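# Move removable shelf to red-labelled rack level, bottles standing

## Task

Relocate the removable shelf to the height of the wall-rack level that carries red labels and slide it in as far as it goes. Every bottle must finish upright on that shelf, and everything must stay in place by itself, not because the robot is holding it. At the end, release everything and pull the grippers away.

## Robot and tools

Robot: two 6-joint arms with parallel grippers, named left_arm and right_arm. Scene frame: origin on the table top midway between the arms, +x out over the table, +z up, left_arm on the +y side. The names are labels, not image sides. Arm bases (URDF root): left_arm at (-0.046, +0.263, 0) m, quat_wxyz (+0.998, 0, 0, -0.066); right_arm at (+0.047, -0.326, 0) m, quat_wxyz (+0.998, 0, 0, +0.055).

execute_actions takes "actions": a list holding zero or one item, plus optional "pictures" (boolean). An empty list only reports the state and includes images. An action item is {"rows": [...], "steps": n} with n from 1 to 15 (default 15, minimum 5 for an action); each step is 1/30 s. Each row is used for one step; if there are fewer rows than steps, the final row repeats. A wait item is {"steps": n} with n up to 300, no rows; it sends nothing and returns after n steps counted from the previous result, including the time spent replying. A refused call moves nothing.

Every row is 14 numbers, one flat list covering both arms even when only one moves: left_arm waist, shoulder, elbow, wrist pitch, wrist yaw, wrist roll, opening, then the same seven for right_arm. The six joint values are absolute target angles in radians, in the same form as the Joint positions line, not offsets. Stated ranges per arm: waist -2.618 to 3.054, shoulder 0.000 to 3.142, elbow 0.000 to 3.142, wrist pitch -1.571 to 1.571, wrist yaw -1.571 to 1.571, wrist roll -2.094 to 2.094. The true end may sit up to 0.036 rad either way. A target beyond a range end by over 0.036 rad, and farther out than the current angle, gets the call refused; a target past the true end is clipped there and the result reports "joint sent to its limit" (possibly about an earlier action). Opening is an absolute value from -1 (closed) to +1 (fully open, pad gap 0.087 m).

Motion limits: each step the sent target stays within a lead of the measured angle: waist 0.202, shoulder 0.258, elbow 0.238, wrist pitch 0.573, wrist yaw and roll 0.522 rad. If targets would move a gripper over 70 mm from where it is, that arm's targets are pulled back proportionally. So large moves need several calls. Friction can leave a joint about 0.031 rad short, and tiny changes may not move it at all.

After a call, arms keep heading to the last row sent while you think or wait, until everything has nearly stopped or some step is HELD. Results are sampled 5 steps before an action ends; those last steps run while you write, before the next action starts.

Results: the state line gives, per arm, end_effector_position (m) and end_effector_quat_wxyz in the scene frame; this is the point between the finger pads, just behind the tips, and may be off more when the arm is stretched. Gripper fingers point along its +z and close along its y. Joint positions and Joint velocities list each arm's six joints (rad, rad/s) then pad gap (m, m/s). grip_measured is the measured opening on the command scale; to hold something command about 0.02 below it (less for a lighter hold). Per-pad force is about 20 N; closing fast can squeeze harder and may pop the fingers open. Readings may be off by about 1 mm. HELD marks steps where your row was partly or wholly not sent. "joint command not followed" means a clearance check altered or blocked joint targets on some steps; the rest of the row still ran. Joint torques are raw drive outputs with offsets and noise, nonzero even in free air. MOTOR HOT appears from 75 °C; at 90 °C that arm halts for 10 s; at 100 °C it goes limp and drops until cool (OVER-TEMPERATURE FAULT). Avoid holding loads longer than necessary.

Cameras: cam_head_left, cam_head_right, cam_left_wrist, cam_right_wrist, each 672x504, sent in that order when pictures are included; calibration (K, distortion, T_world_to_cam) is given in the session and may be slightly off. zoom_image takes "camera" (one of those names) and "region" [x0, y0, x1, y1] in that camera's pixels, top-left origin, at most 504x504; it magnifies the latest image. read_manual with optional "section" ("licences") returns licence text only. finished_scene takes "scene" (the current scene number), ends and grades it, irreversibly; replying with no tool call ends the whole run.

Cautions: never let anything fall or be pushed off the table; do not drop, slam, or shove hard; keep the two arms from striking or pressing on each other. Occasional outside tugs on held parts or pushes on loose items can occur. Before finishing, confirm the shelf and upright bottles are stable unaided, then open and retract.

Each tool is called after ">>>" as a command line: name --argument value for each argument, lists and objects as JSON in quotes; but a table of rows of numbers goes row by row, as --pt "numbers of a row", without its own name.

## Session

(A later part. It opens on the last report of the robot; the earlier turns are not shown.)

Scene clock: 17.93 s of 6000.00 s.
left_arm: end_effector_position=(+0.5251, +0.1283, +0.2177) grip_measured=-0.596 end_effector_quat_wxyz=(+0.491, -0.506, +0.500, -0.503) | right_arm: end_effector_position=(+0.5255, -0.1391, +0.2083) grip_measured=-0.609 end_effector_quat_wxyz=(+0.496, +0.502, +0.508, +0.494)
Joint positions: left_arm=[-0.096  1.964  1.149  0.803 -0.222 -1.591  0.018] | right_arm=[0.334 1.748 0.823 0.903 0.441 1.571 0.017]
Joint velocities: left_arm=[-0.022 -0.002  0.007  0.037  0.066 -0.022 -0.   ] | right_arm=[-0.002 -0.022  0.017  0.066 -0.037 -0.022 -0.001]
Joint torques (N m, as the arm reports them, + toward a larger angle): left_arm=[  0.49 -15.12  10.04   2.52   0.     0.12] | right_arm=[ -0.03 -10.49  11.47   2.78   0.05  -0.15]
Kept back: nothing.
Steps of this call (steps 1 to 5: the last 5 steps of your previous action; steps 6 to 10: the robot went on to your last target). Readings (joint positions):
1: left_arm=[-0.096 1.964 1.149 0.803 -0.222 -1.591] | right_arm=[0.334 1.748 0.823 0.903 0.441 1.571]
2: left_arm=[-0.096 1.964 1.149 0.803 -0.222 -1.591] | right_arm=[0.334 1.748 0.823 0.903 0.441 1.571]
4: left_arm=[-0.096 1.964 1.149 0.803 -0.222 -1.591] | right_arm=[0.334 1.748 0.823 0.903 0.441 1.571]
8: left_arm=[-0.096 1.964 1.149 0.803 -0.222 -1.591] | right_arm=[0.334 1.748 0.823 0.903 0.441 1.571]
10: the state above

>>> execute_actions --actions '[{"rows":[[-0.096,1.91,1.202,0.893,-0.224,-1.591,-0.64,0.334,1.705,0.879,1.005,0.441,1.572,-0.65],[-0.096,1.908,1.204,0.901,-0.224,-1.591,-0.64,0.334,1.703,0.881,1.012,0.441,1.572,-0.65],[-0.096,1.906,1.206,0.909,-0.224,-1.591,-0.64,0.334,1.701,0.883,1.019,0.441,1.572,-0.65],[-0.096,1.904,1.208,0.917,-0.224,-1.591,-0.64,0.334,1.7,0.885,1.026,0.441,1.572,-0.65],[-0.096,1.902,1.21,0.925,-0.224,-1.591,-0.64,0.334,1.698,0.887,1.033,0.441,1.572,-0.65],[-0.096,1.9,1.212,0.932,-0.224,-1.591,-0.64,0.334,1.697,0.889,1.04,0.441,1.572,-0.65]],"steps":15}]'

>>> execute_actions --actions '[{"steps":8}]' --pictures true

Scene clock: 18.60 s of 6000.00 s.
left_arm: end_effector_position=(+0.5251, +0.1282, +0.2181) grip_measured=-0.596 end_effector_quat_wxyz=(+0.491, -0.505, +0.500, -0.503) | right_arm: end_effector_position=(+0.5252, -0.1392, +0.2099) grip_measured=-0.609 end_effector_quat_wxyz=(+0.497, +0.501, +0.507, +0.494)
Joint positions: left_arm=[-0.096  1.964  1.149  0.804 -0.221 -1.591  0.018] | right_arm=[0.334 1.745 0.823 0.903 0.441 1.57  0.017]
Joint velocities: left_arm=[-0.022 -0.012 -0.007 -0.007  0.022  0.022  0.   ] | right_arm=[ 0.017  0.007 -0.012 -0.007  0.037 -0.007  0.001]
Joint torques (N m, as the arm reports them, + toward a larger angle): left_arm=[  0.48 -15.33  10.26   2.78   0.02   0.12] | right_arm=[  0.1  -10.75  12.31   3.2    0.03  -0.16]
Steps of this call (steps 1 to 10: the robot went on to your last target; steps 11 to 20: the first 10 steps of this action). Readings (joint positions):
11: left_arm=[-0.096 1.964 1.149 0.803 -0.222 -1.591] | right_arm=[0.334 1.748 0.823 0.903 0.441 1.571]
12: left_arm=[-0.096 1.964 1.149 0.803 -0.222 -1.591] | right_arm=[0.334 1.748 0.823 0.903 0.441 1.571]
14: left_arm=[-0.096 1.964 1.149 0.803 -0.222 -1.591] | right_arm=[0.334 1.748 0.823 0.903 0.441 1.571]
18: left_arm=[-0.096 1.964 1.149 0.804 -0.221 -1.591] | right_arm=[0.334 1.745 0.823 0.903 0.441 1.571]
20: the state above

Scene clock: 18.87 s of 6000.00 s.
left_arm: end_effector_position=(+0.5251, +0.1281, +0.2181) grip_measured=-0.596 end_effector_quat_wxyz=(+0.491, -0.505, +0.500, -0.503) | right_arm: end_effector_position=(+0.5252, -0.1392, +0.2099) grip_measured=-0.609 end_effector_quat_wxyz=(+0.497, +0.501, +0.507, +0.494)
Joint positions: left_arm=[-0.096  1.964  1.149  0.804 -0.221 -1.591  0.018] | right_arm=[0.334 1.745 0.823 0.903 0.441 1.57  0.017]
Joint velocities: left_arm=[ 0.012 -0.012 -0.002 -0.037 -0.037 -0.022 -0.   ] | right_arm=[ 0.002  0.007 -0.002 -0.007  0.022 -0.022 -0.   ]
Joint torques (N m, as the arm reports them, + toward a larger angle): left_arm=[  0.47 -15.4   10.26   2.78   0.     0.11] | right_arm=[  0.08 -10.74  12.25   3.18   0.02  -0.14]
Kept back: nothing.
Steps of this call (steps 1 to 5: the last 5 steps of your previous action; steps 6 to 8: the robot went on to your last target). Readings (joint positions):
1: left_arm=[-0.096 1.964 1.149 0.804 -0.221 -1.591] | right_arm=[0.334 1.745 0.823 0.903 0.441 1.570]
2: left_arm=[-0.096 1.964 1.149 0.804 -0.221 -1.591] | right_arm=[0.334 1.745 0.823 0.903 0.441 1.570]
4: left_arm=[-0.096 1.964 1.149 0.804 -0.221 -1.591] | right_arm=[0.334 1.745 0.823 0.903 0.441 1.570]
8: the state above
camera_calibration (this result's frames):
cam_left_wrist: T_world_to_cam=[[0.0185033, 0.0200819, 0.999627, -0.233246], [-0.777131, -0.628759, 0.0270162, 0.500025], [0.629067, -0.777341, 0.0039722, -0.0909281], [0, 0, 0, 1]] pos_world=[0.450101, 0.248397, 0.220011]
cam_right_wrist: T_world_to_cam=[[-0.00681848, -0.00459806, -0.999966, 0.213146], [-0.769329, 0.638849, 0.00230827, 0.51427], [0.638817, 0.769318, -0.0078934, -0.0883285], [0, 0, 0, 1]] pos_world=[0.453522, -0.259608, 0.211254]

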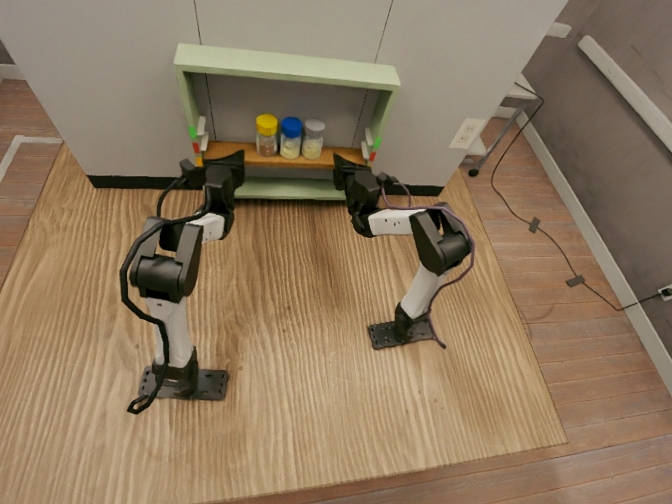

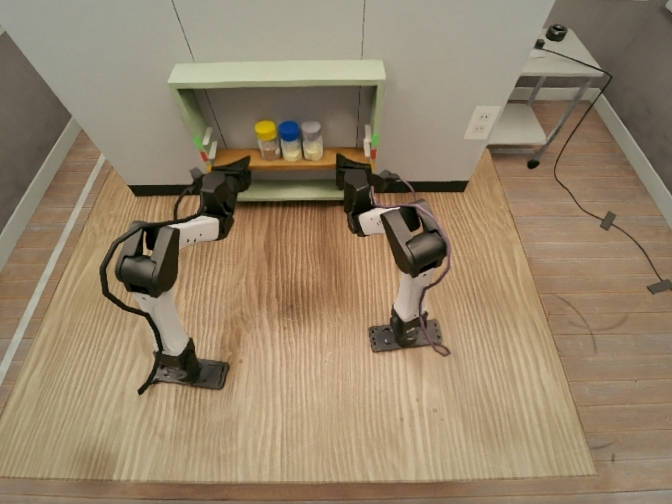

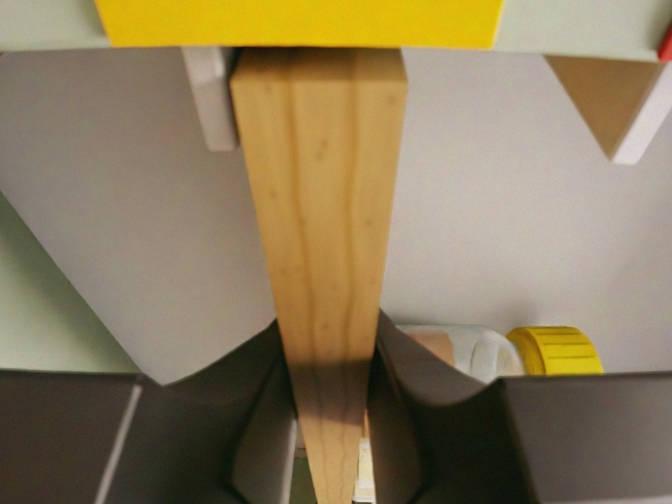

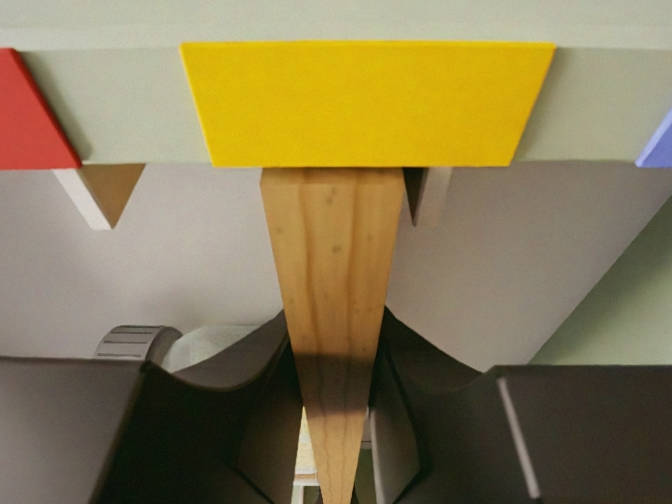

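>>> execute_actions --actions '[{"rows":[[-0.096,1.908,1.195,0.92,-0.224,-1.591,-0.64,0.334,1.702,0.88,1.04,0.441,1.572,-0.65],[-0.096,1.907,1.188,0.93,-0.224,-1.591,-0.64,0.334,1.704,0.87,1.046,0.441,1.572,-0.65],[-0.096,1.906,1.182,0.939,-0.224,-1.591,-0.64,0.334,1.705,0.863,1.053,0.441,1.572,-0.65]],"steps":15}]'

>>> execute_actions --actions '[{"steps":8}]'

Scene clock: 20.63 s of 6000.00 s.
left_arm: end_effector_position=(+0.5251, +0.1281, +0.2188) grip_measured=-0.596 end_effector_quat_wxyz=(+0.492, -0.505, +0.499, -0.504) | right_arm: end_effector_position=(+0.5252, -0.1392, +0.2105) grip_measured=-0.609 end_effector_quat_wxyz=(+0.498, +0.501, +0.507, +0.495)
Joint positions: left_arm=[-0.096  1.964  1.149  0.807 -0.221 -1.591  0.018] | right_arm=[0.334 1.745 0.823 0.905 0.441 1.569 0.017]
Joint velocities: left_arm=[ 0.007 -0.027 -0.007 -0.022  0.022 -0.022  0.   ] | right_arm=[-0.007  0.002  0.012 -0.037 -0.022  0.037 -0.001]
Joint torques (N m, as the arm reports them, + toward a larger angle): left_arm=[  0.47 -15.64   8.77   3.01  -0.01   0.11] | right_arm=[ -0.02 -10.36  10.27   3.32   0.01  -0.14]
Steps of this call (steps 1 to 15: the robot went on to your last target; steps 16 to 43: nothing new was sent; steps 44 to 53: the first 10 steps of this action). Readings (joint positions):
44: left_arm=[-0.096 1.964 1.149 0.805 -0.221 -1.591] | right_arm=[0.334 1.745 0.823 0.903 0.441 1.570]
45: left_arm=[-0.096 1.964 1.149 0.805 -0.221 -1.591] | right_arm=[0.334 1.745 0.823 0.903 0.441 1.570]
47: left_arm=[-0.096 1.964 1.149 0.807 -0.221 -1.591] | right_arm=[0.334 1.745 0.823 0.904 0.441 1.570]
51: left_arm=[-0.096 1.964 1.149 0.807 -0.221 -1.591] | right_arm=[0.334 1.745 0.823 0.905 0.441 1.569]
53: the state above

Scene clock: 20.90 s of 6000.00 s.
left_arm: end_effector_position=(+0.5251, +0.1281, +0.2188) grip_measured=-0.596 end_effector_quat_wxyz=(+0.492, -0.505, +0.499, -0.504) | right_arm: end_effector_position=(+0.5252, -0.1392, +0.2105) grip_measured=-0.609 end_effector_quat_wxyz=(+0.498, +0.501, +0.507, +0.495)
Joint positions: left_arm=[-0.096  1.964  1.149  0.807 -0.221 -1.591  0.018] | right_arm=[0.334 1.745 0.823 0.905 0.441 1.569 0.017]
Joint velocities: left_arm=[ 0.007  0.002  0.002 -0.037  0.037 -0.037 -0.001] | right_arm=[ 0.002  0.017  0.002 -0.051 -0.022 -0.022 -0.001]
Joint torques (N m, as the arm reports them, + toward a larger angle): left_arm=[  0.44 -15.63   8.73   3.    -0.01   0.12] | right_arm=[  0.13 -10.33  10.25   3.29   0.04  -0.15]
Kept back: nothing.
Steps of this call (steps 1 to 5: the last 5 steps of your previous action; steps 6 to 8: the robot went on to your last target). Readings (joint positions):
1: left_arm=[-0.096 1.964 1.149 0.807 -0.221 -1.591] | right_arm=[0.334 1.745 0.823 0.905 0.441 1.569]
2: left_arm=[-0.096 1.964 1.149 0.807 -0.221 -1.591] | right_arm=[0.334 1.745 0.823 0.905 0.441 1.569]
4: left_arm=[-0.096 1.964 1.149 0.807 -0.221 -1.591] | right_arm=[0.334 1.745 0.823 0.905 0.441 1.569]
8: the state above

>>> execute_actions --actions '[{"rows":[[-0.096,1.912,1.182,0.948,-0.224,-1.591,-0.64,0.334,1.705,0.863,1.058,0.441,1.572,-0.65],[-0.096,1.917,1.182,0.958,-0.224,-1.591,-0.64,0.334,1.705,0.863,1.063,0.441,1.572,-0.65],[-0.096,1.919,1.182,0.968,-0.224,-1.591,-0.64,0.334,1.705,0.863,1.068,0.441,1.572,-0.65]],"steps":15}]'

>>> execute_actions --actions '[{"steps":8}]' --pictures true

Scene clock: 21.50 s of 6000.00 s.
left_arm: end_effector_position=(+0.5251, +0.1281, +0.2233) grip_measured=-0.596 end_effector_quat_wxyz=(+0.495, -0.501, +0.494, -0.509) | right_arm: end_effector_position=(+0.5252, -0.1392, +0.2145) grip_measured=-0.609 end_effector_quat_wxyz=(+0.501, +0.498, +0.502, +0.500)
Joint positions: left_arm=[-0.096  1.964  1.149  0.825 -0.221 -1.589  0.018] | right_arm=[0.334 1.745 0.823 0.922 0.441 1.565 0.017]
Joint velocities: left_arm=[ 0.012 -0.007  0.002  0.007 -0.037  0.022  0.   ] | right_arm=[-0.002 -0.007 -0.002 -0.037 -0.022 -0.081  0.   ]
Joint torques (N m, as the arm reports them, + toward a larger angle): left_arm=[  0.46 -14.59   8.75   3.05  -0.01   0.1 ] | right_arm=[  0.05 -10.29  10.23   3.24   0.04  -0.08]
Steps of this call (steps 1 to 8: the robot went on to your last target; steps 9 to 18: the first 10 steps of this action). Readings (joint positions):
9: left_arm=[-0.096 1.964 1.149 0.808 -0.221 -1.591] | right_arm=[0.334 1.745 0.823 0.906 0.441 1.569]
10: left_arm=[-0.096 1.964 1.149 0.809 -0.221 -1.591] | right_arm=[0.334 1.745 0.823 0.907 0.441 1.569]
12: left_arm=[-0.096 1.964 1.149 0.814 -0.221 -1.591] | right_arm=[0.334 1.745 0.823 0.911 0.441 1.568]
16: left_arm=[-0.096 1.964 1.149 0.823 -0.221 -1.589] | right_arm=[0.334 1.745 0.823 0.920 0.441 1.566]
18: the state above

Scene clock: 21.77 s of 6000.00 s.
left_arm: end_effector_position=(+0.5251, +0.1281, +0.2237) grip_measured=-0.596 end_effector_quat_wxyz=(+0.496, -0.501, +0.494, -0.510) | right_arm: end_effector_position=(+0.5252, -0.1392, +0.2149) grip_measured=-0.609 end_effector_quat_wxyz=(+0.501, +0.497, +0.502, +0.500)
Joint positions: left_arm=[-0.096  1.964  1.149  0.826 -0.221 -1.589  0.018] | right_arm=[0.334 1.745 0.823 0.924 0.441 1.564 0.017]
Joint velocities: left_arm=[-0.002  0.007 -0.002 -0.022  0.007  0.051 -0.   ] | right_arm=[ 0.002 -0.002  0.002 -0.066 -0.022  0.007  0.   ]
Joint torques (N m, as the arm reports them, + toward a larger angle): left_arm=[  0.44 -14.58   8.73   3.1   -0.01   0.09] | right_arm=[  0.06 -10.36  10.32   3.3    0.03  -0.1 ]
Kept back: nothing.
Steps of this call (steps 1 to 5: the last 5 steps of your previous action; steps 6 to 8: the robot went on to your last target). Readings (joint positions):
1: left_arm=[-0.096 1.964 1.149 0.825 -0.221 -1.589] | right_arm=[0.334 1.745 0.823 0.922 0.441 1.565]
2: left_arm=[-0.096 1.964 1.149 0.826 -0.221 -1.589] | right_arm=[0.334 1.745 0.823 0.923 0.441 1.565]
4: left_arm=[-0.096 1.964 1.149 0.826 -0.221 -1.589] | right_arm=[0.334 1.745 0.823 0.923 0.441 1.564]
8: the state above
camera_calibration (this result's frames):
cam_left_wrist: T_world_to_cam=[[-0.00305691, 0.0231762, 0.999727, -0.22789], [-0.777554, -0.628698, 0.0121973, 0.503392], [0.628809, -0.777304, 0.0199426, -0.0943791], [0, 0, 0, 1]] pos_world=[0.450065, 0.248402, 0.22357]
cam_right_wrist: T_world_to_cam=[[0.0121466, -0.00206366, -0.999924, 0.208514], [-0.76928, 0.638823, -0.0106633, 0.517037], [0.638796, 0.769351, 0.006172, -0.091336], [0, 0, 0, 1]] pos_world=[0.453558, -0.259595, 0.214576]

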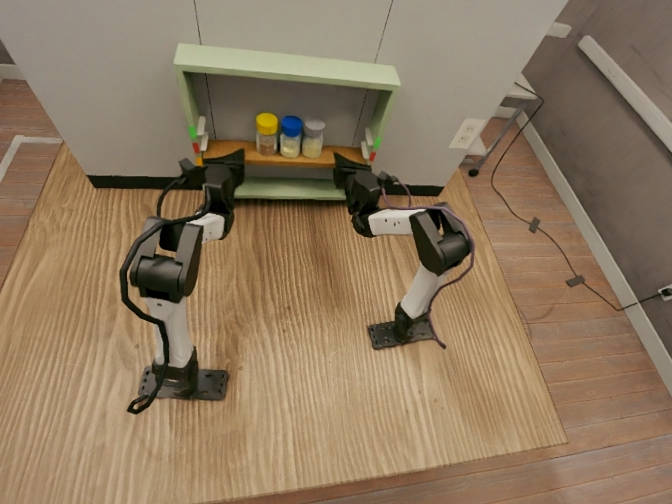

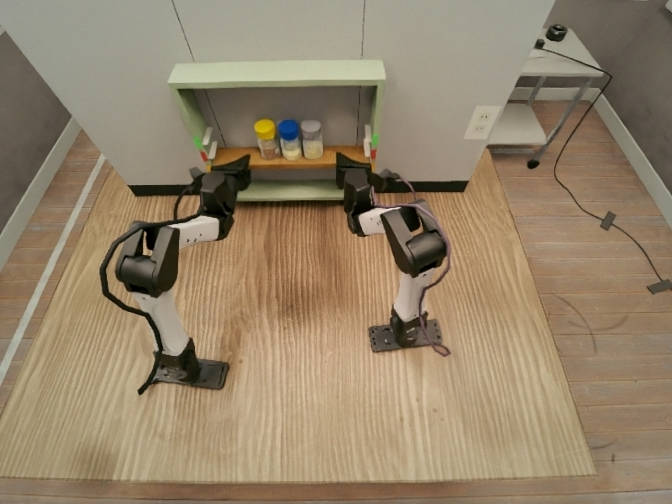

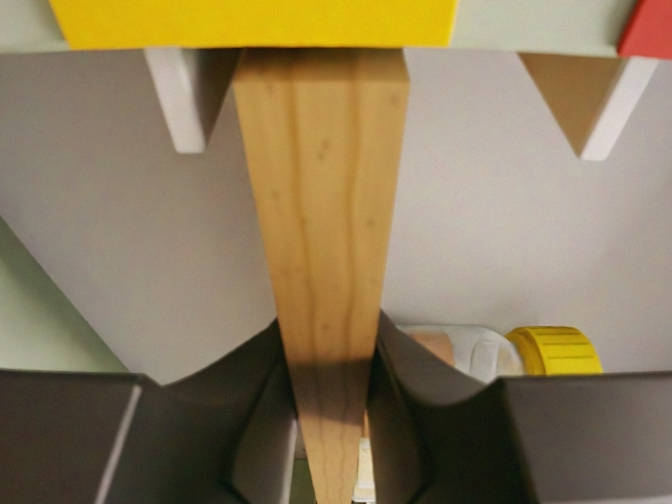

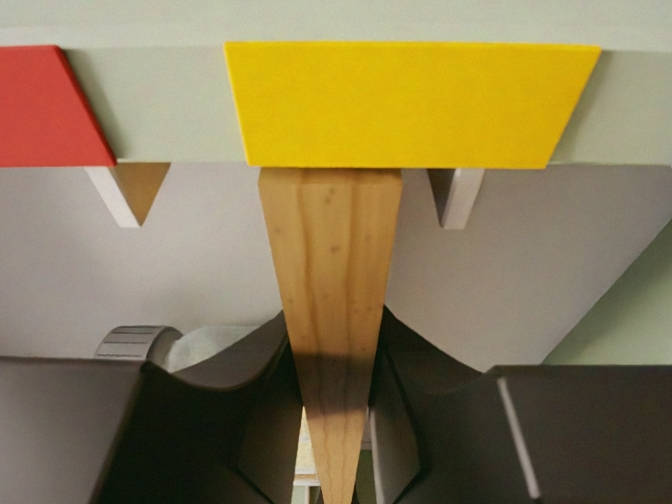

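>>> execute_actions --actions '[{"rows":[[-0.1,1.91,1.174,0.968,-0.228,-1.591,-0.64,0.339,1.701,0.851,1.068,0.447,1.572,-0.65],[-0.103,1.902,1.166,0.968,-0.231,-1.591,-0.64,0.343,1.698,0.84,1.068,0.453,1.572,-0.65],[-0.104,1.899,1.162,0.969,-0.232,-1.591,-0.64,0.344,1.695,0.837,1.068,0.454,1.572,-0.65],[-0.104,1.894,1.157,0.969,-0.232,-1.591,-0.64,0.346,1.691,0.833,1.068,0.456,1.572,-0.65],[-0.105,1.888,1.149,0.97,-0.234,-1.591,-0.64,0.348,1.686,0.827,1.068,0.458,1.572,-0.65],[-0.107,1.881,1.141,0.971,-0.235,-1.591,-0.64,0.351,1.679,0.821,1.068,0.461,1.572,-0.65],[-0.108,1.873,1.132,0.972,-0.236,-1.591,-0.64,0.354,1.672,0.814,1.068,0.464,1.572,-0.65],[-0.109,1.865,1.123,0.973,-0.238,-1.591,-0.64,0.357,1.666,0.807,1.068,0.467,1.572,-0.65],[-0.11,1.858,1.114,0.974,-0.239,-1.591,-0.64,0.36,1.659,0.8,1.068,0.47,1.572,-0.65],[-0.112,1.85,1.104,0.975,-0.24,-1.591,-0.64,0.363,1.652,0.793,1.068,0.473,1.572,-0.65],[-0.113,1.843,1.096,0.976,-0.242,-1.591,-0.64,0.366,1.646,0.787,1.068,0.476,1.572,-0.65],[-0.114,1.836,1.089,0.976,-0.243,-1.591,-0.64,0.368,1.64,0.781,1.068,0.478,1.572,-0.65],[-0.115,1.831,1.082,0.977,-0.244,-1.591,-0.64,0.37,1.635,0.776,1.068,0.48,1.572,-0.65],[-0.116,1.827,1.077,0.978,-0.245,-1.591,-0.64,0.372,1.632,0.772,1.068,0.482,1.572,-0.65],[-0.116,1.824,1.074,0.978,-0.245,-1.591,-0.64,0.373,1.629,0.77,1.068,0.483,1.572,-0.65]],"steps":15}]'

>>> execute_actions --actions '[{"steps":12}]' --pictures true

Scene clock: 23.03 s of 6000.00 s.
left_arm: end_effector_position=(+0.5153, +0.1286, +0.2282) grip_measured=-0.596 end_effector_quat_wxyz=(+0.497, -0.500, +0.492, -0.510) | right_arm: end_effector_position=(+0.5164, -0.1386, +0.2198) grip_measured=-0.609 end_effector_quat_wxyz=(+0.503, +0.495, +0.500, +0.502)
Joint positions: left_arm=[-0.101  1.926  1.109  0.832 -0.229 -1.588  0.018] | right_arm=[0.346 1.711 0.797 0.924 0.452 1.56  0.017]
Joint velocities: left_arm=[-0.012 -0.276 -0.291  0.066 -0.037 -0.066  0.001] | right_arm=[ 0.1   -0.232 -0.198  0.022  0.125  0.007  0.001]
Joint torques (N m, as the arm reports them, + toward a larger angle): left_arm=[ -0.28 -15.43   7.1    2.99  -0.05   0.11] | right_arm=[  1.07 -10.36   7.76   3.26   0.09  -0.05]
Steps of this call (steps 1 to 15: the robot went on to your last target; steps 16 to 28: nothing new was sent; steps 29 to 38: the first 10 steps of this action). Readings (joint positions):
29: left_arm=[-0.096 1.964 1.149 0.826 -0.221 -1.589] | right_arm=[0.334 1.745 0.823 0.924 0.441 1.564]
30: left_arm=[-0.096 1.964 1.149 0.826 -0.221 -1.589] | right_arm=[0.334 1.745 0.823 0.924 0.441 1.564]
32: left_arm=[-0.097 1.964 1.149 0.827 -0.222 -1.589] | right_arm=[0.334 1.744 0.823 0.924 0.443 1.564]
36: left_arm=[-0.099 1.944 1.127 0.830 -0.226 -1.589] | right_arm=[0.339 1.727 0.810 0.924 0.447 1.560]
38: the state above

Scene clock: 23.43 s of 6000.00 s.
left_arm: end_effector_position=(+0.5039, +0.1292, +0.2333) grip_measured=-0.596 end_effector_quat_wxyz=(+0.500, -0.499, +0.490, -0.511) | right_arm: end_effector_position=(+0.5058, -0.1383, +0.2245) grip_measured=-0.609 end_effector_quat_wxyz=(+0.504, +0.494, +0.497, +0.505)
Joint positions: left_arm=[-0.108  1.882  1.064  0.841 -0.238 -1.584  0.018] | right_arm=[0.362 1.671 0.764 0.926 0.469 1.56  0.017]
Joint velocities: left_arm=[-0.022 -0.002  0.002 -0.051  0.066  0.007  0.   ] | right_arm=[-0.002 -0.002  0.012 -0.007  0.022  0.007  0.001]
Joint torques (N m, as the arm reports them, + toward a larger angle): left_arm=[ -0.14 -14.83   7.08   3.06  -0.05   0.05] | right_arm=[ 1.14 -9.92  7.54  3.22  0.17 -0.03]
Kept back: nothing.
Steps of this call (steps 1 to 5: the last 5 steps of your previous action; steps 6 to 12: the robot went on to your last target). Readings (joint positions):
1: left_arm=[-0.102 1.917 1.100 0.833 -0.231 -1.588] | right_arm=[0.349 1.702 0.791 0.924 0.455 1.560]
2: left_arm=[-0.103 1.908 1.092 0.834 -0.232 -1.588] | right_arm=[0.352 1.695 0.784 0.924 0.458 1.560]
4: left_arm=[-0.106 1.894 1.077 0.837 -0.235 -1.586] | right_arm=[0.357 1.682 0.774 0.925 0.463 1.560]
8: left_arm=[-0.108 1.882 1.064 0.840 -0.238 -1.585] | right_arm=[0.362 1.671 0.764 0.926 0.469 1.560]
12: the state above
camera_calibration (this result's frames):
cam_left_wrist: T_world_to_cam=[[-0.0142574, 0.0218758, 0.999659, -0.231822], [-0.774226, -0.632903, 0.00280781, 0.488546], [0.632748, -0.773922, 0.0259604, -0.084268], [0, 0, 0, 1]] pos_world=[0.42826, 0.249056, 0.232559]
cam_right_wrist: T_world_to_cam=[[0.0270705, 0.00221106, -0.999631, 0.211283], [-0.769278, 0.638618, -0.0194199, 0.503553], [0.63834, 0.76952, 0.0189886, -0.0823367], [0, 0, 0, 1]] pos_world=[0.434212, -0.258686, 0.222547]

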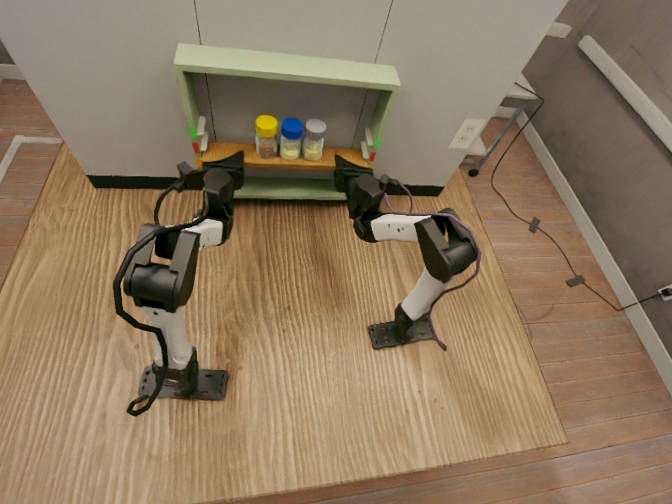

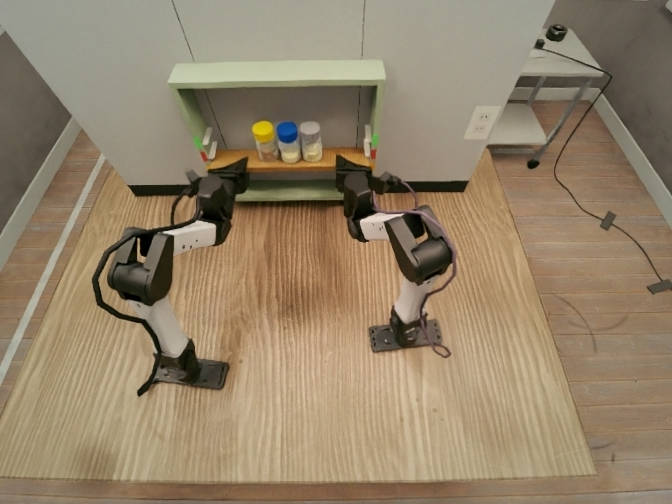

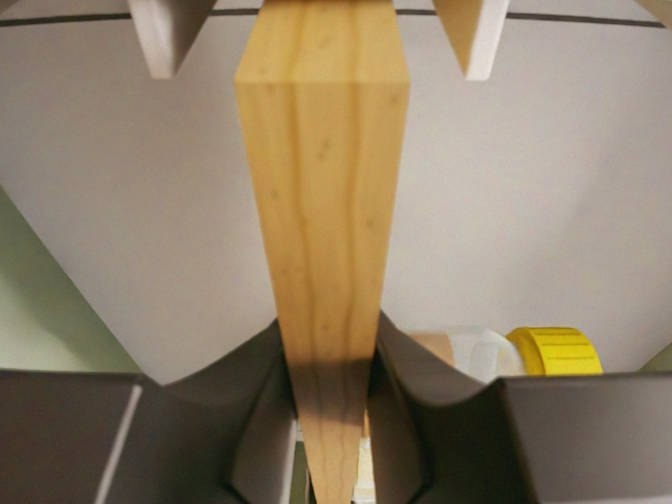

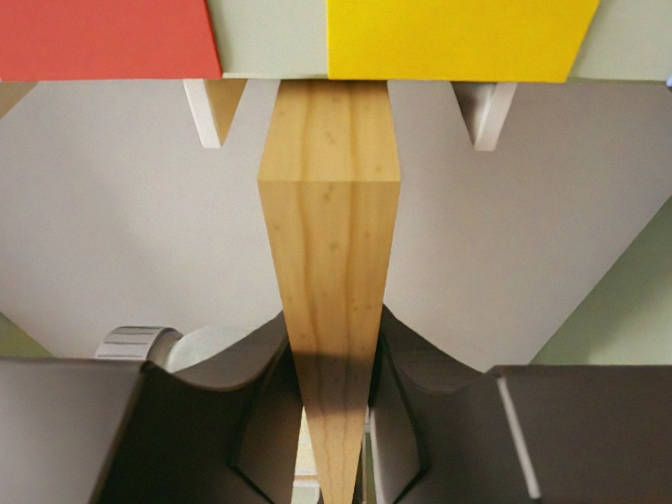

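>>> execute_actions --actions '[{"rows":[[-0.116,1.823,1.072,0.978,-0.246,-1.591,-0.64,0.374,1.628,0.768,1.069,0.485,1.572,-0.65],[-0.117,1.82,1.068,0.979,-0.247,-1.591,-0.64,0.375,1.625,0.765,1.07,0.488,1.572,-0.65],[-0.118,1.816,1.062,0.98,-0.249,-1.591,-0.64,0.377,1.621,0.76,1.07,0.492,1.572,-0.65],[-0.119,1.81,1.053,0.982,-0.251,-1.591,-0.64,0.381,1.616,0.752,1.071,0.497,1.572,-0.65],[-0.121,1.803,1.041,0.984,-0.252,-1.591,-0.64,0.385,1.609,0.742,1.071,0.502,1.572,-0.65],[-0.123,1.796,1.029,0.987,-0.254,-1.591,-0.64,0.389,1.601,0.732,1.072,0.507,1.572,-0.65],[-0.125,1.788,1.017,0.989,-0.256,-1.591,-0.64,0.393,1.594,0.722,1.072,0.511,1.572,-0.65],[-0.127,1.78,1.005,0.991,-0.257,-1.591,-0.64,0.397,1.587,0.711,1.072,0.515,1.572,-0.65],[-0.129,1.773,0.993,0.994,-0.259,-1.591,-0.64,0.402,1.579,0.701,1.072,0.52,1.572,-0.65],[-0.131,1.765,0.981,0.996,-0.261,-1.591,-0.64,0.406,1.572,0.691,1.072,0.524,1.572,-0.65],[-0.132,1.757,0.969,0.999,-0.263,-1.591,-0.64,0.41,1.564,0.681,1.072,0.528,1.572,-0.65],[-0.134,1.749,0.959,1.001,-0.265,-1.591,-0.64,0.415,1.556,0.672,1.072,0.533,1.572,-0.65],[-0.136,1.741,0.948,1.003,-0.267,-1.591,-0.64,0.419,1.548,0.664,1.072,0.537,1.572,-0.65],[-0.138,1.733,0.937,1.005,-0.269,-1.591,-0.64,0.424,1.539,0.655,1.072,0.542,1.572,-0.65],[-0.14,1.724,0.926,1.007,-0.271,-1.591,-0.64,0.429,1.531,0.647,1.072,0.547,1.572,-0.65]],"steps":15}]'

>>> execute_actions --actions '[{"rows":[[-0.142,1.716,0.916,1.009,-0.273,-1.591,-0.64,0.433,1.523,0.639,1.072,0.551,1.572,-0.65],[-0.144,1.708,0.905,1.011,-0.275,-1.591,-0.64,0.438,1.514,0.63,1.072,0.556,1.572,-0.65],[-0.146,1.7,0.894,1.013,-0.277,-1.591,-0.64,0.442,1.506,0.622,1.072,0.56,1.572,-0.65],[-0.148,1.692,0.884,1.015,-0.279,-1.591,-0.64,0.447,1.498,0.613,1.072,0.565,1.572,-0.65],[-0.15,1.684,0.873,1.017,-0.281,-1.591,-0.64,0.452,1.49,0.605,1.072,0.57,1.572,-0.65],[-0.152,1.675,0.863,1.019,-0.283,-1.591,-0.64,0.457,1.481,0.597,1.072,0.575,1.572,-0.65],[-0.154,1.667,0.853,1.02,-0.285,-1.591,-0.64,0.462,1.473,0.589,1.072,0.58,1.572,-0.65],[-0.156,1.658,0.843,1.022,-0.287,-1.591,-0.64,0.468,1.464,0.581,1.072,0.586,1.572,-0.65],[-0.158,1.65,0.833,1.023,-0.289,-1.591,-0.64,0.473,1.456,0.573,1.072,0.591,1.572,-0.65],[-0.16,1.642,0.823,1.025,-0.291,-1.591,-0.64,0.478,1.448,0.565,1.072,0.595,1.572,-0.65],[-0.162,1.634,0.813,1.026,-0.292,-1.591,-0.64,0.483,1.44,0.557,1.072,0.598,1.572,-0.65],[-0.164,1.628,0.805,1.027,-0.293,-1.591,-0.64,0.487,1.434,0.551,1.072,0.6,1.572,-0.65],[-0.165,1.623,0.8,1.028,-0.294,-1.591,-0.64,0.489,1.429,0.547,1.072,0.601,1.572,-0.65],[-0.166,1.62,0.797,1.029,-0.294,-1.591,-0.64,0.491,1.426,0.544,1.072,0.602,1.572,-0.65],[-0.166,1.619,0.795,1.029,-0.294,-1.591,-0.64,0.492,1.425,0.543,1.072,0.602,1.572,-0.65]],"steps":15}]'

>>> execute_actions --actions '[{"steps":12}]' --pictures true

Scene clock: 26.23 s of 6000.00 s.
left_arm: end_effector_position=(+0.4881, +0.1289, +0.2260) grip_measured=-0.596 end_effector_quat_wxyz=(+0.497, -0.502, +0.496, -0.505) | right_arm: end_effector_position=(+0.4894, -0.1386, +0.2173) grip_measured=-0.609 end_effector_quat_wxyz=(+0.502, +0.497, +0.502, +0.498)
Joint positions: left_arm=[-0.119  1.838  0.99   0.852 -0.248 -1.584  0.018] | right_arm=[0.387 1.627 0.701 0.928 0.496 1.56  0.017]
Joint velocities: left_arm=[-0.076 -0.237 -0.359  0.037 -0.037 -0.007 -0.001] | right_arm=[ 0.129 -0.208 -0.31   0.037  0.183  0.007 -0.   ]
Joint torques (N m, as the arm reports them, + toward a larger angle): left_arm=[ -0.16 -14.26   7.13   3.03   0.01   0.03] | right_arm=[ 1.04 -9.38  7.87  3.24  0.13 -0.05]
Steps of this call (steps 1 to 30: the robot went on to your last target; steps 31 to 74: nothing new was sent; steps 75 to 84: the first 10 steps of this action). Readings (joint positions):
75: left_arm=[-0.108 1.882 1.064 0.841 -0.238 -1.584] | right_arm=[0.362 1.671 0.764 0.926 0.469 1.560]
76: left_arm=[-0.108 1.882 1.064 0.841 -0.238 -1.584] | right_arm=[0.362 1.671 0.764 0.926 0.470 1.560]
78: left_arm=[-0.109 1.879 1.058 0.844 -0.240 -1.584] | right_arm=[0.364 1.669 0.761 0.927 0.472 1.560]
82: left_arm=[-0.114 1.854 1.015 0.849 -0.245 -1.584] | right_arm=[0.379 1.643 0.723 0.928 0.487 1.560]
84: the state above

Scene clock: 26.73 s of 6000.00 s.
left_arm: end_effector_position=(+0.4492, +0.1294, +0.2255) grip_measured=-0.596 end_effector_quat_wxyz=(+0.496, -0.503, +0.495, -0.505) | right_arm: end_effector_position=(+0.4503, -0.1386, +0.2174) grip_measured=-0.609 end_effector_quat_wxyz=(+0.503, +0.497, +0.501, +0.499)
Joint positions: left_arm=[-0.147  1.711  0.83   0.884 -0.278 -1.587  0.018] | right_arm=[0.457 1.501 0.573 0.933 0.567 1.56  0.017]
Joint velocities: left_arm=[-0.046 -0.252 -0.305  0.022 -0.081 -0.037  0.001] | right_arm=[ 0.144 -0.232 -0.256  0.066  0.139 -0.007 -0.   ]
Joint torques (N m, as the arm reports them, + toward a larger angle): left_arm=[ -0.32 -12.7    6.77   2.95  -0.04   0.07] | right_arm=[ 1.12 -8.18  7.47  3.17  0.08 -0.05]
Steps of this call (steps 1 to 5: the last 5 steps of your previous action; steps 6 to 15: the first 10 steps of this action). Readings (joint positions):
6: left_arm=[-0.130 1.790 0.922 0.863 -0.260 -1.587] | right_arm=[0.413 1.579 0.645 0.929 0.523 1.560]
7: left_arm=[-0.131 1.781 0.912 0.866 -0.262 -1.587] | right_arm=[0.418 1.570 0.637 0.929 0.528 1.560]
9: left_arm=[-0.135 1.764 0.891 0.871 -0.266 -1.587] | right_arm=[0.427 1.553 0.621 0.930 0.537 1.560]
13: left_arm=[-0.143 1.728 0.850 0.880 -0.274 -1.587] | right_arm=[0.446 1.518 0.589 0.932 0.556 1.560]
15: the state above

Scene clock: 27.13 s of 6000.00 s.
left_arm: end_effector_position=(+0.4377, +0.1294, +0.2260) grip_measured=-0.596 end_effector_quat_wxyz=(+0.497, -0.503, +0.495, -0.506) | right_arm: end_effector_position=(+0.4389, -0.1387, +0.2175) grip_measured=-0.609 end_effector_quat_wxyz=(+0.503, +0.497, +0.500, +0.500)
Joint positions: left_arm=[-0.157  1.673  0.785  0.893 -0.288 -1.587  0.018] | right_arm=[0.48  1.463 0.537 0.933 0.591 1.56  0.017]
Joint velocities: left_arm=[ 0.007 -0.012 -0.012  0.007 -0.022 -0.051  0.   ] | right_arm=[ 0.017 -0.022 -0.012  0.037 -0.007 -0.037 -0.   ]
Joint torques (N m, as the arm reports them, + toward a larger angle): left_arm=[ -0.23 -12.2    6.95   2.99  -0.04   0.08] | right_arm=[ 1.14 -7.78  7.56  3.14  0.14 -0.04]
Kept back: nothing.
Steps of this call (steps 1 to 5: the last 5 steps of your previous action; steps 6 to 12: the robot went on to your last target). Readings (joint positions):
1: left_arm=[-0.149 1.702 0.820 0.886 -0.280 -1.587] | right_arm=[0.462 1.492 0.565 0.933 0.571 1.560]
2: left_arm=[-0.151 1.694 0.810 0.888 -0.282 -1.587] | right_arm=[0.467 1.485 0.557 0.933 0.576 1.560]
4: left_arm=[-0.154 1.681 0.794 0.890 -0.285 -1.587] | right_arm=[0.474 1.472 0.544 0.933 0.583 1.560]
8: left_arm=[-0.157 1.673 0.785 0.893 -0.288 -1.587] | right_arm=[0.480 1.463 0.537 0.933 0.590 1.560]
12: the state above
camera_calibration (this result's frames):
cam_left_wrist: T_world_to_cam=[[0.00247024, 0.0203369, 0.99979, -0.232543], [-0.773617, -0.633481, 0.0147972, 0.434515], [0.633649, -0.773491, 0.0141682, -0.0398195], [0, 0, 0, 1]] pos_world=[0.361954, 0.249186, 0.226629]
cam_right_wrist: T_world_to_cam=[[0.0160884, -0.00247024, -0.999868, 0.210378], [-0.76727, 0.641173, -0.0139299, 0.450533], [0.641122, 0.767393, 0.00842012, -0.0384079], [0, 0, 0, 1]] pos_world=[0.36692, -0.258876, 0.216949]

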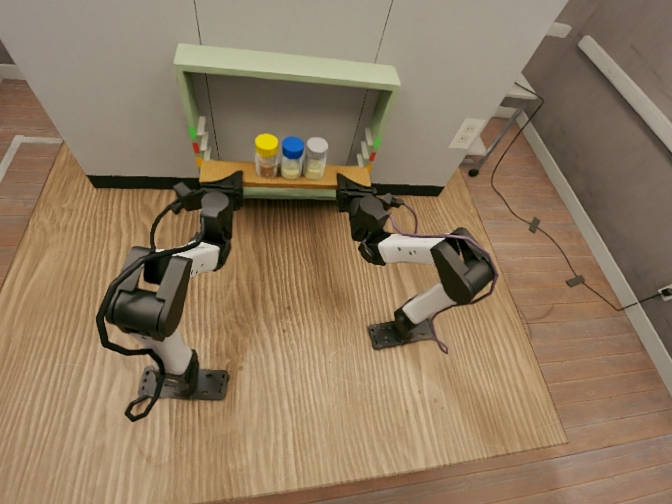

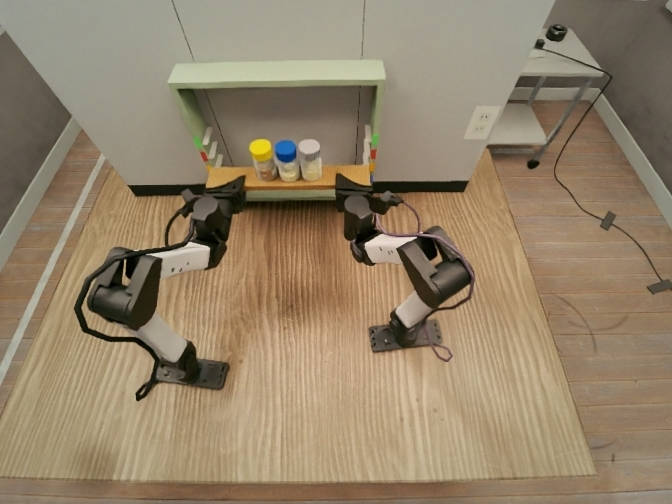

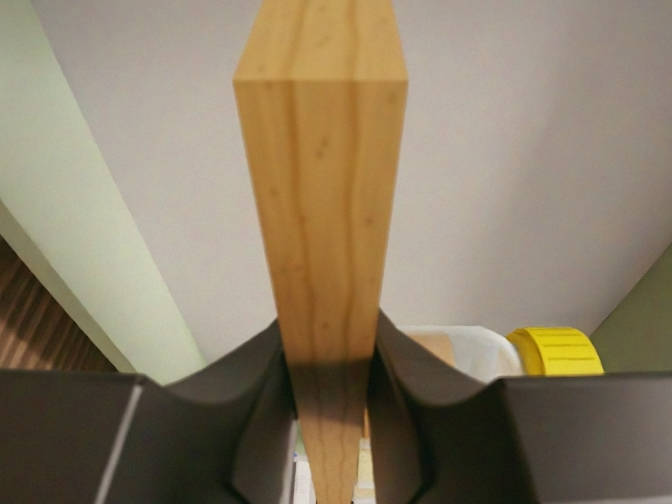

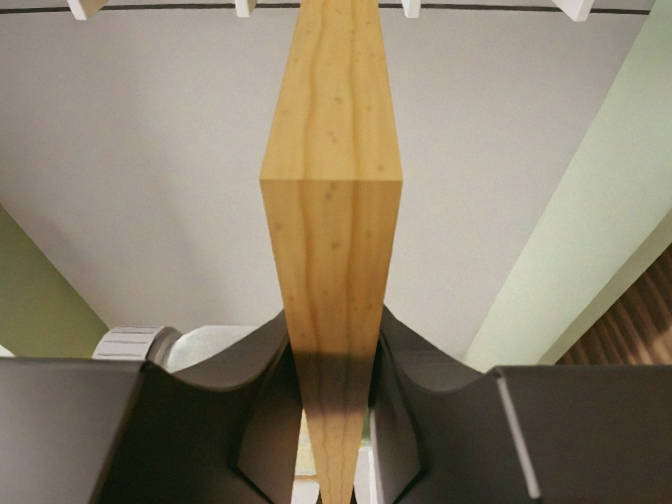

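>>> execute_actions --actions '[{"rows":[[-0.16,1.619,0.82,1.014,-0.29,-1.589,-0.64,0.485,1.425,0.572,1.056,0.595,1.566,-0.65],[-0.157,1.619,0.843,1.001,-0.288,-1.589,-0.64,0.48,1.425,0.597,1.041,0.591,1.566,-0.65],[-0.157,1.618,0.844,0.995,-0.288,-1.589,-0.64,0.48,1.424,0.598,1.034,0.591,1.566,-0.65],[-0.157,1.616,0.846,0.988,-0.288,-1.589,-0.64,0.48,1.421,0.601,1.026,0.591,1.566,-0.65],[-0.157,1.614,0.849,0.98,-0.288,-1.589,-0.64,0.48,1.418,0.603,1.017,0.591,1.566,-0.65],[-0.157,1.611,0.852,0.972,-0.288,-1.589,-0.64,0.48,1.415,0.607,1.007,0.591,1.566,-0.65],[-0.157,1.607,0.856,0.963,-0.288,-1.589,-0.64,0.48,1.411,0.611,0.997,0.591,1.566,-0.65],[-0.157,1.603,0.86,0.955,-0.288,-1.589,-0.64,0.48,1.406,0.615,0.988,0.591,1.566,-0.65],[-0.157,1.6,0.863,0.948,-0.288,-1.589,-0.64,0.48,1.402,0.62,0.979,0.591,1.566,-0.65],[-0.157,1.596,0.867,0.941,-0.288,-1.589,-0.64,0.48,1.398,0.624,0.971,0.591,1.566,-0.65],[-0.157,1.593,0.871,0.934,-0.288,-1.589,-0.64,0.48,1.393,0.628,0.963,0.591,1.566,-0.65],[-0.157,1.589,0.875,0.928,-0.288,-1.589,-0.64,0.48,1.389,0.632,0.956,0.591,1.566,-0.65],[-0.157,1.586,0.879,0.924,-0.288,-1.589,-0.64,0.48,1.385,0.637,0.951,0.591,1.566,-0.65],[-0.157,1.582,0.882,0.921,-0.288,-1.589,-0.64,0.48,1.381,0.641,0.948,0.591,1.566,-0.65],[-0.157,1.58,0.885,0.92,-0.288,-1.589,-0.64,0.48,1.378,0.644,0.946,0.591,1.566,-0.65]],"steps":15}]'

>>> execute_actions --actions '[{"steps":12}]'

Scene clock: 29.30 s of 6000.00 s.
left_arm: end_effector_position=(+0.4390, +0.1295, +0.2274) grip_measured=-0.596 end_effector_quat_wxyz=(+0.495, -0.506, +0.498, -0.501) | right_arm: end_effector_position=(+0.4402, -0.1382, +0.2204) grip_measured=-0.609 end_effector_quat_wxyz=(+0.502, +0.498, +0.505, +0.494)
Joint positions: left_arm=[-0.157  1.664  0.8    0.855 -0.291 -1.588  0.018] | right_arm=[0.48  1.448 0.557 0.883 0.592 1.56  0.017]
Joint velocities: left_arm=[ 0.027 -0.129  0.1   -0.271 -0.051 -0.022 -0.001] | right_arm=[-0.012 -0.129  0.125 -0.271  0.022  0.022 -0.   ]
Joint torques (N m, as the arm reports them, + toward a larger angle): left_arm=[  0.42 -12.41  10.28   2.81   0.04   0.09] | right_arm=[ 0.05 -8.14 11.88  3.02  0.04 -0.12]
Steps of this call (steps 1 to 30: the robot went on to your last target; steps 31 to 55: nothing new was sent; steps 56 to 65: the first 10 steps of this action). Readings (joint positions):
56: left_arm=[-0.157 1.673 0.785 0.893 -0.288 -1.587] | right_arm=[0.480 1.463 0.537 0.933 0.591 1.560]
57: left_arm=[-0.157 1.673 0.785 0.893 -0.288 -1.587] | right_arm=[0.480 1.463 0.537 0.933 0.591 1.560]
59: left_arm=[-0.157 1.673 0.785 0.890 -0.288 -1.587] | right_arm=[0.480 1.463 0.537 0.931 0.591 1.560]
63: left_arm=[-0.157 1.671 0.793 0.869 -0.290 -1.588] | right_arm=[0.480 1.456 0.549 0.899 0.591 1.560]
65: the state above

Scene clock: 29.70 s of 6000.00 s.
left_arm: end_effector_position=(+0.4392, +0.1298, +0.2488) grip_measured=-0.596 end_effector_quat_wxyz=(+0.502, -0.500, +0.490, -0.508) | right_arm: end_effector_position=(+0.4410, -0.1379, +0.2400) grip_measured=-0.609 end_effector_quat_wxyz=(+0.505, +0.496, +0.495, +0.503)
Joint positions: left_arm=[-0.157  1.63   0.831  0.818 -0.293 -1.581  0.018] | right_arm=[0.48  1.413 0.591 0.844 0.593 1.557 0.017]
Joint velocities: left_arm=[-0.027  0.002  0.007 -0.037 -0.007 -0.066 -0.001] | right_arm=[ 0.017 -0.012 -0.002 -0.095 -0.11   0.037 -0.   ]
Joint torques (N m, as the arm reports them, + toward a larger angle): left_arm=[  0.44 -11.59  10.28   2.77   0.09   0.05] | right_arm=[ 0.05 -7.49 11.63  2.88 -0.02 -0.06]
Kept back: nothing.
Steps of this call (steps 1 to 5: the last 5 steps of your previous action; steps 6 to 12: the robot went on to your last target). Readings (joint positions):
1: left_arm=[-0.157 1.659 0.804 0.848 -0.291 -1.588] | right_arm=[0.480 1.443 0.562 0.875 0.592 1.560]
2: left_arm=[-0.157 1.655 0.808 0.842 -0.291 -1.588] | right_arm=[0.480 1.438 0.567 0.868 0.592 1.560]
4: left_arm=[-0.157 1.646 0.816 0.831 -0.292 -1.588] | right_arm=[0.480 1.428 0.576 0.856 0.592 1.560]
8: left_arm=[-0.157 1.632 0.829 0.821 -0.293 -1.584] | right_arm=[0.480 1.415 0.589 0.846 0.593 1.559]
12: the state above

>>> execute_actions --actions '[{"rows":[[-0.157,1.579,0.886,0.913,-0.288,-1.589,-0.64,0.48,1.377,0.645,0.938,0.591,1.566,-0.65],[-0.157,1.577,0.888,0.907,-0.288,-1.589,-0.64,0.48,1.374,0.648,0.931,0.591,1.566,-0.65],[-0.157,1.574,0.891,0.899,-0.288,-1.589,-0.64,0.48,1.371,0.651,0.922,0.591,1.566,-0.65],[-0.157,1.571,0.895,0.891,-0.288,-1.589,-0.64,0.48,1.367,0.655,0.912,0.591,1.566,-0.65],[-0.157,1.567,0.899,0.882,-0.288,-1.589,-0.64,0.48,1.362,0.659,0.902,0.591,1.566,-0.65],[-0.157,1.563,0.903,0.874,-0.288,-1.589,-0.64,0.48,1.357,0.663,0.893,0.591,1.566,-0.65],[-0.157,1.56,0.907,0.865,-0.288,-1.589,-0.64,0.48,1.353,0.668,0.883,0.591,1.566,-0.65],[-0.157,1.556,0.911,0.857,-0.288,-1.589,-0.64,0.48,1.348,0.672,0.873,0.591,1.566,-0.65],[-0.157,1.552,0.915,0.848,-0.288,-1.589,-0.64,0.48,1.343,0.676,0.863,0.591,1.566,-0.65],[-0.157,1.548,0.919,0.84,-0.288,-1.589,-0.64,0.48,1.339,0.681,0.853,0.591,1.566,-0.65],[-0.157,1.545,0.923,0.831,-0.288,-1.589,-0.64,0.48,1.334,0.685,0.843,0.591,1.566,-0.65],[-0.157,1.541,0.927,0.823,-0.288,-1.589,-0.64,0.48,1.329,0.69,0.833,0.591,1.566,-0.65],[-0.157,1.537,0.931,0.814,-0.288,-1.589,-0.64,0.48,1.324,0.694,0.823,0.591,1.566,-0.65],[-0.157,1.533,0.935,0.805,-0.288,-1.589,-0.64,0.48,1.32,0.698,0.813,0.591,1.566,-0.65],[-0.157,1.529,0.939,0.797,-0.288,-1.589,-0.64,0.48,1.315,0.703,0.803,0.591,1.566,-0.65]],"steps":15}]'

>>> execute_actions --actions '[{"rows":[[-0.157,1.526,0.943,0.788,-0.288,-1.589,-0.64,0.48,1.31,0.707,0.794,0.591,1.566,-0.65],[-0.157,1.522,0.947,0.78,-0.288,-1.589,-0.64,0.48,1.306,0.711,0.784,0.591,1.566,-0.65],[-0.157,1.518,0.951,0.771,-0.288,-1.589,-0.64,0.48,1.301,0.716,0.774,0.591,1.566,-0.65],[-0.157,1.514,0.955,0.764,-0.288,-1.589,-0.64,0.48,1.296,0.72,0.765,0.591,1.566,-0.65],[-0.157,1.511,0.959,0.758,-0.288,-1.589,-0.64,0.48,1.292,0.724,0.758,0.591,1.566,-0.65],[-0.157,1.508,0.962,0.753,-0.288,-1.589,-0.64,0.48,1.289,0.727,0.753,0.591,1.566,-0.65],[-0.157,1.506,0.964,0.751,-0.288,-1.589,-0.64,0.48,1.286,0.729,0.75,0.591,1.566,-0.65],[-0.157,1.505,0.965,0.749,-0.288,-1.589,-0.64,0.48,1.285,0.731,0.748,0.591,1.566,-0.65],[-0.157,1.5045,0.966,0.749,-0.288,-1.589,-0.64,0.48,1.284,0.7315,0.748,0.591,1.566,-0.65]],"steps":15}]'

>>> execute_actions --actions '[{"steps":8}]' --pictures true

Scene clock: 30.97 s of 6000.00 s.
left_arm: end_effector_position=(+0.4398, +0.1296, +0.2478) grip_measured=-0.596 end_effector_quat_wxyz=(+0.495, -0.507, +0.498, -0.500) | right_arm: end_effector_position=(+0.4410, -0.1379, +0.2416) grip_measured=-0.609 end_effector_quat_wxyz=(+0.503, +0.498, +0.506, +0.493)
Joint positions: left_arm=[-0.157  1.617  0.848  0.758 -0.293 -1.589  0.018] | right_arm=[0.48  1.39  0.613 0.769 0.593 1.557 0.017]
Joint velocities: left_arm=[ 0.007 -0.144  0.115 -0.227  0.007 -0.11   0.   ] | right_arm=[ 0.002 -0.149  0.159 -0.242  0.022  0.007  0.   ]
Joint torques (N m, as the arm reports them, + toward a larger angle): left_arm=[  0.5  -12.27  10.59   2.76   0.04   0.13] | right_arm=[-0.08 -7.97 12.27  3.06  0.02 -0.1 ]
Steps of this call (steps 1 to 28: the robot went on to your last target; steps 29 to 38: the first 10 steps of this action). Readings (joint positions):
29: left_arm=[-0.157 1.630 0.831 0.809 -0.293 -1.581] | right_arm=[0.480 1.413 0.591 0.835 0.593 1.557]
30: left_arm=[-0.157 1.630 0.831 0.808 -0.293 -1.581] | right_arm=[0.480 1.413 0.591 0.834 0.593 1.557]
32: left_arm=[-0.157 1.630 0.831 0.802 -0.293 -1.581] | right_arm=[0.480 1.412 0.591 0.827 0.593 1.557]
36: left_arm=[-0.157 1.626 0.841 0.773 -0.293 -1.586] | right_arm=[0.480 1.399 0.602 0.788 0.593 1.557]
38: the state above

Scene clock: 31.47 s of 6000.00 s.
left_arm: end_effector_position=(+0.4376, +0.1291, +0.2800) grip_measured=-0.596 end_effector_quat_wxyz=(+0.497, -0.502, +0.495, -0.507) | right_arm: end_effector_position=(+0.4390, -0.1390, +0.2717) grip_measured=-0.609 end_effector_quat_wxyz=(+0.504, +0.496, +0.499, +0.500)
Joint positions: left_arm=[-0.157  1.558  0.909  0.656 -0.287 -1.585  0.018] | right_arm=[0.48  1.323 0.676 0.658 0.592 1.557 0.017]
Joint velocities: left_arm=[ 0.002 -0.022  0.032 -0.095  0.022 -0.051  0.   ] | right_arm=[-0.002 -0.051  0.027 -0.051  0.022 -0.066 -0.   ]
Joint torques (N m, as the arm reports them, + toward a larger angle): left_arm=[  0.51 -11.38  10.71   2.67   0.01   0.06] | right_arm=[ 0.04 -7.06 12.14  2.77  0.04 -0.06]
Steps of this call (steps 1 to 5: the last 5 steps of your previous action; steps 6 to 15: the first 10 steps of this action). Readings (joint positions):
6: left_arm=[-0.157 1.588 0.877 0.713 -0.292 -1.589] | right_arm=[0.480 1.357 0.644 0.719 0.593 1.557]
7: left_arm=[-0.157 1.583 0.882 0.705 -0.291 -1.588] | right_arm=[0.480 1.352 0.649 0.711 0.593 1.557]
9: left_arm=[-0.157 1.574 0.891 0.689 -0.290 -1.587] | right_arm=[0.480 1.343 0.658 0.694 0.593 1.557]
13: left_arm=[-0.157 1.561 0.905 0.663 -0.287 -1.586] | right_arm=[0.480 1.327 0.672 0.665 0.593 1.557]
15: the state above

Scene clock: 31.73 s of 6000.00 s.
left_arm: end_effector_position=(+0.4375, +0.1291, +0.2773) grip_measured=-0.596 end_effector_quat_wxyz=(+0.495, -0.504, +0.499, -0.503) | right_arm: end_effector_position=(+0.4390, -0.1390, +0.2694) grip_measured=-0.609 end_effector_quat_wxyz=(+0.504, +0.497, +0.503, +0.496)
Joint positions: left_arm=[-0.157  1.556  0.91   0.641 -0.286 -1.585  0.018] | right_arm=[0.48  1.321 0.678 0.643 0.592 1.557 0.017]
Joint velocities: left_arm=[ 0.012 -0.002  0.007 -0.11   0.022  0.007 -0.001] | right_arm=[-0.017  0.017 -0.007 -0.022 -0.051 -0.051  0.001]
Joint torques (N m, as the arm reports them, + toward a larger angle): left_arm=[  0.43 -11.59  10.73   2.77   0.01   0.09] | right_arm=[-0.1  -7.27 12.25  2.85  0.02 -0.07]
Kept back: nothing.
Steps of this call (steps 1 to 5: the last 5 steps of your previous action; steps 6 to 8: the robot went on to your last target). Readings (joint positions):
1: left_arm=[-0.157 1.557 0.910 0.654 -0.286 -1.585] | right_arm=[0.480 1.322 0.677 0.655 0.592 1.557]
2: left_arm=[-0.157 1.556 0.910 0.652 -0.286 -1.585] | right_arm=[0.480 1.321 0.678 0.653 0.592 1.557]
4: left_arm=[-0.157 1.556 0.910 0.648 -0.286 -1.585] | right_arm=[0.480 1.321 0.678 0.649 0.592 1.557]
8: the state above
camera_calibration (this result's frames):
cam_left_wrist: T_world_to_cam=[[0.0120065, 0.0159698, 0.9998, -0.287503], [-0.774661, -0.632079, 0.019399, 0.432443], [0.632262, -0.77474, 0.00478211, -0.0373299], [0, 0, 0, 1]] pos_world=[0.362051, 0.249008, 0.279235]
cam_right_wrist: T_world_to_cam=[[0.00910575, -0.0102118, -0.999906, 0.264255], [-0.766382, 0.642243, -0.0135382, 0.451114], [0.642321, 0.766433, -0.001978, -0.0364817], [0, 0, 0, 1]] pos_world=[0.366752, -0.259066, 0.270265]

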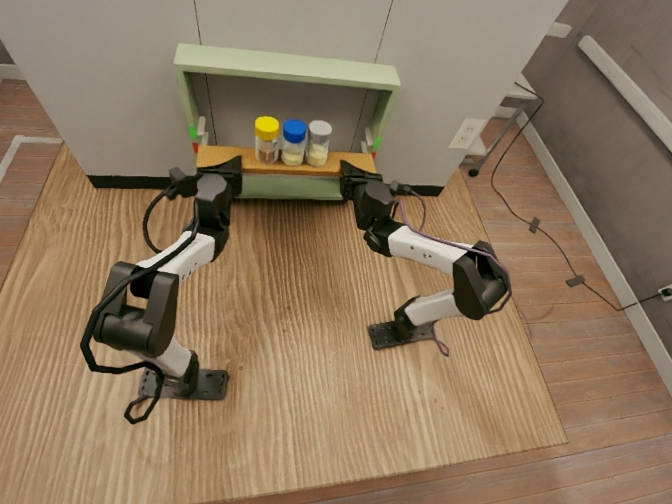

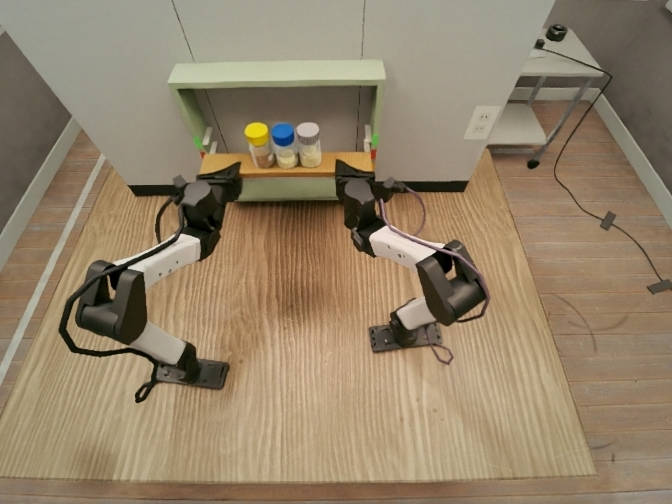

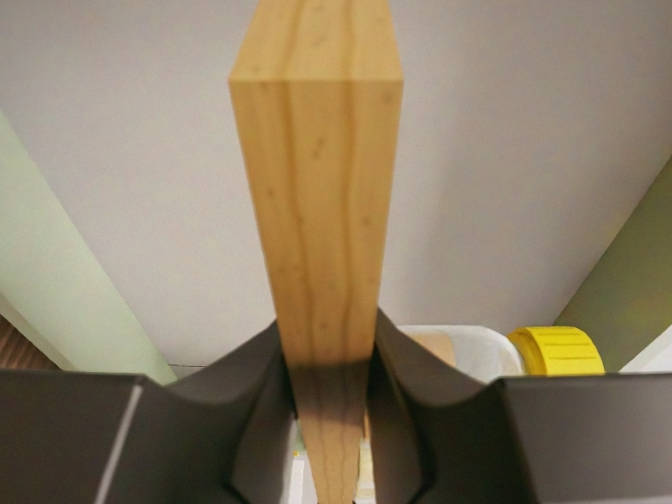

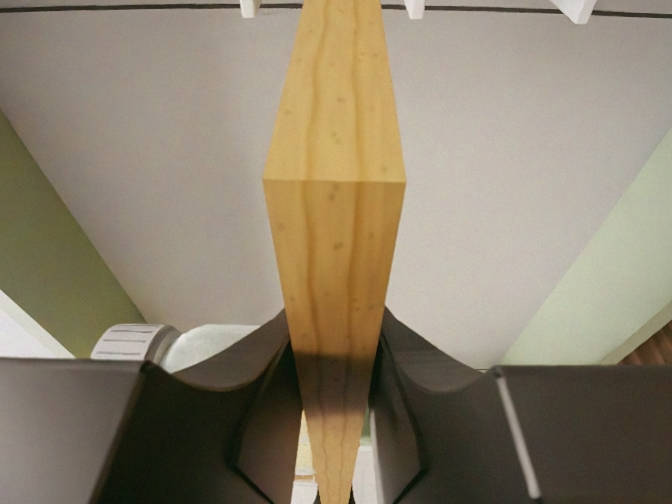

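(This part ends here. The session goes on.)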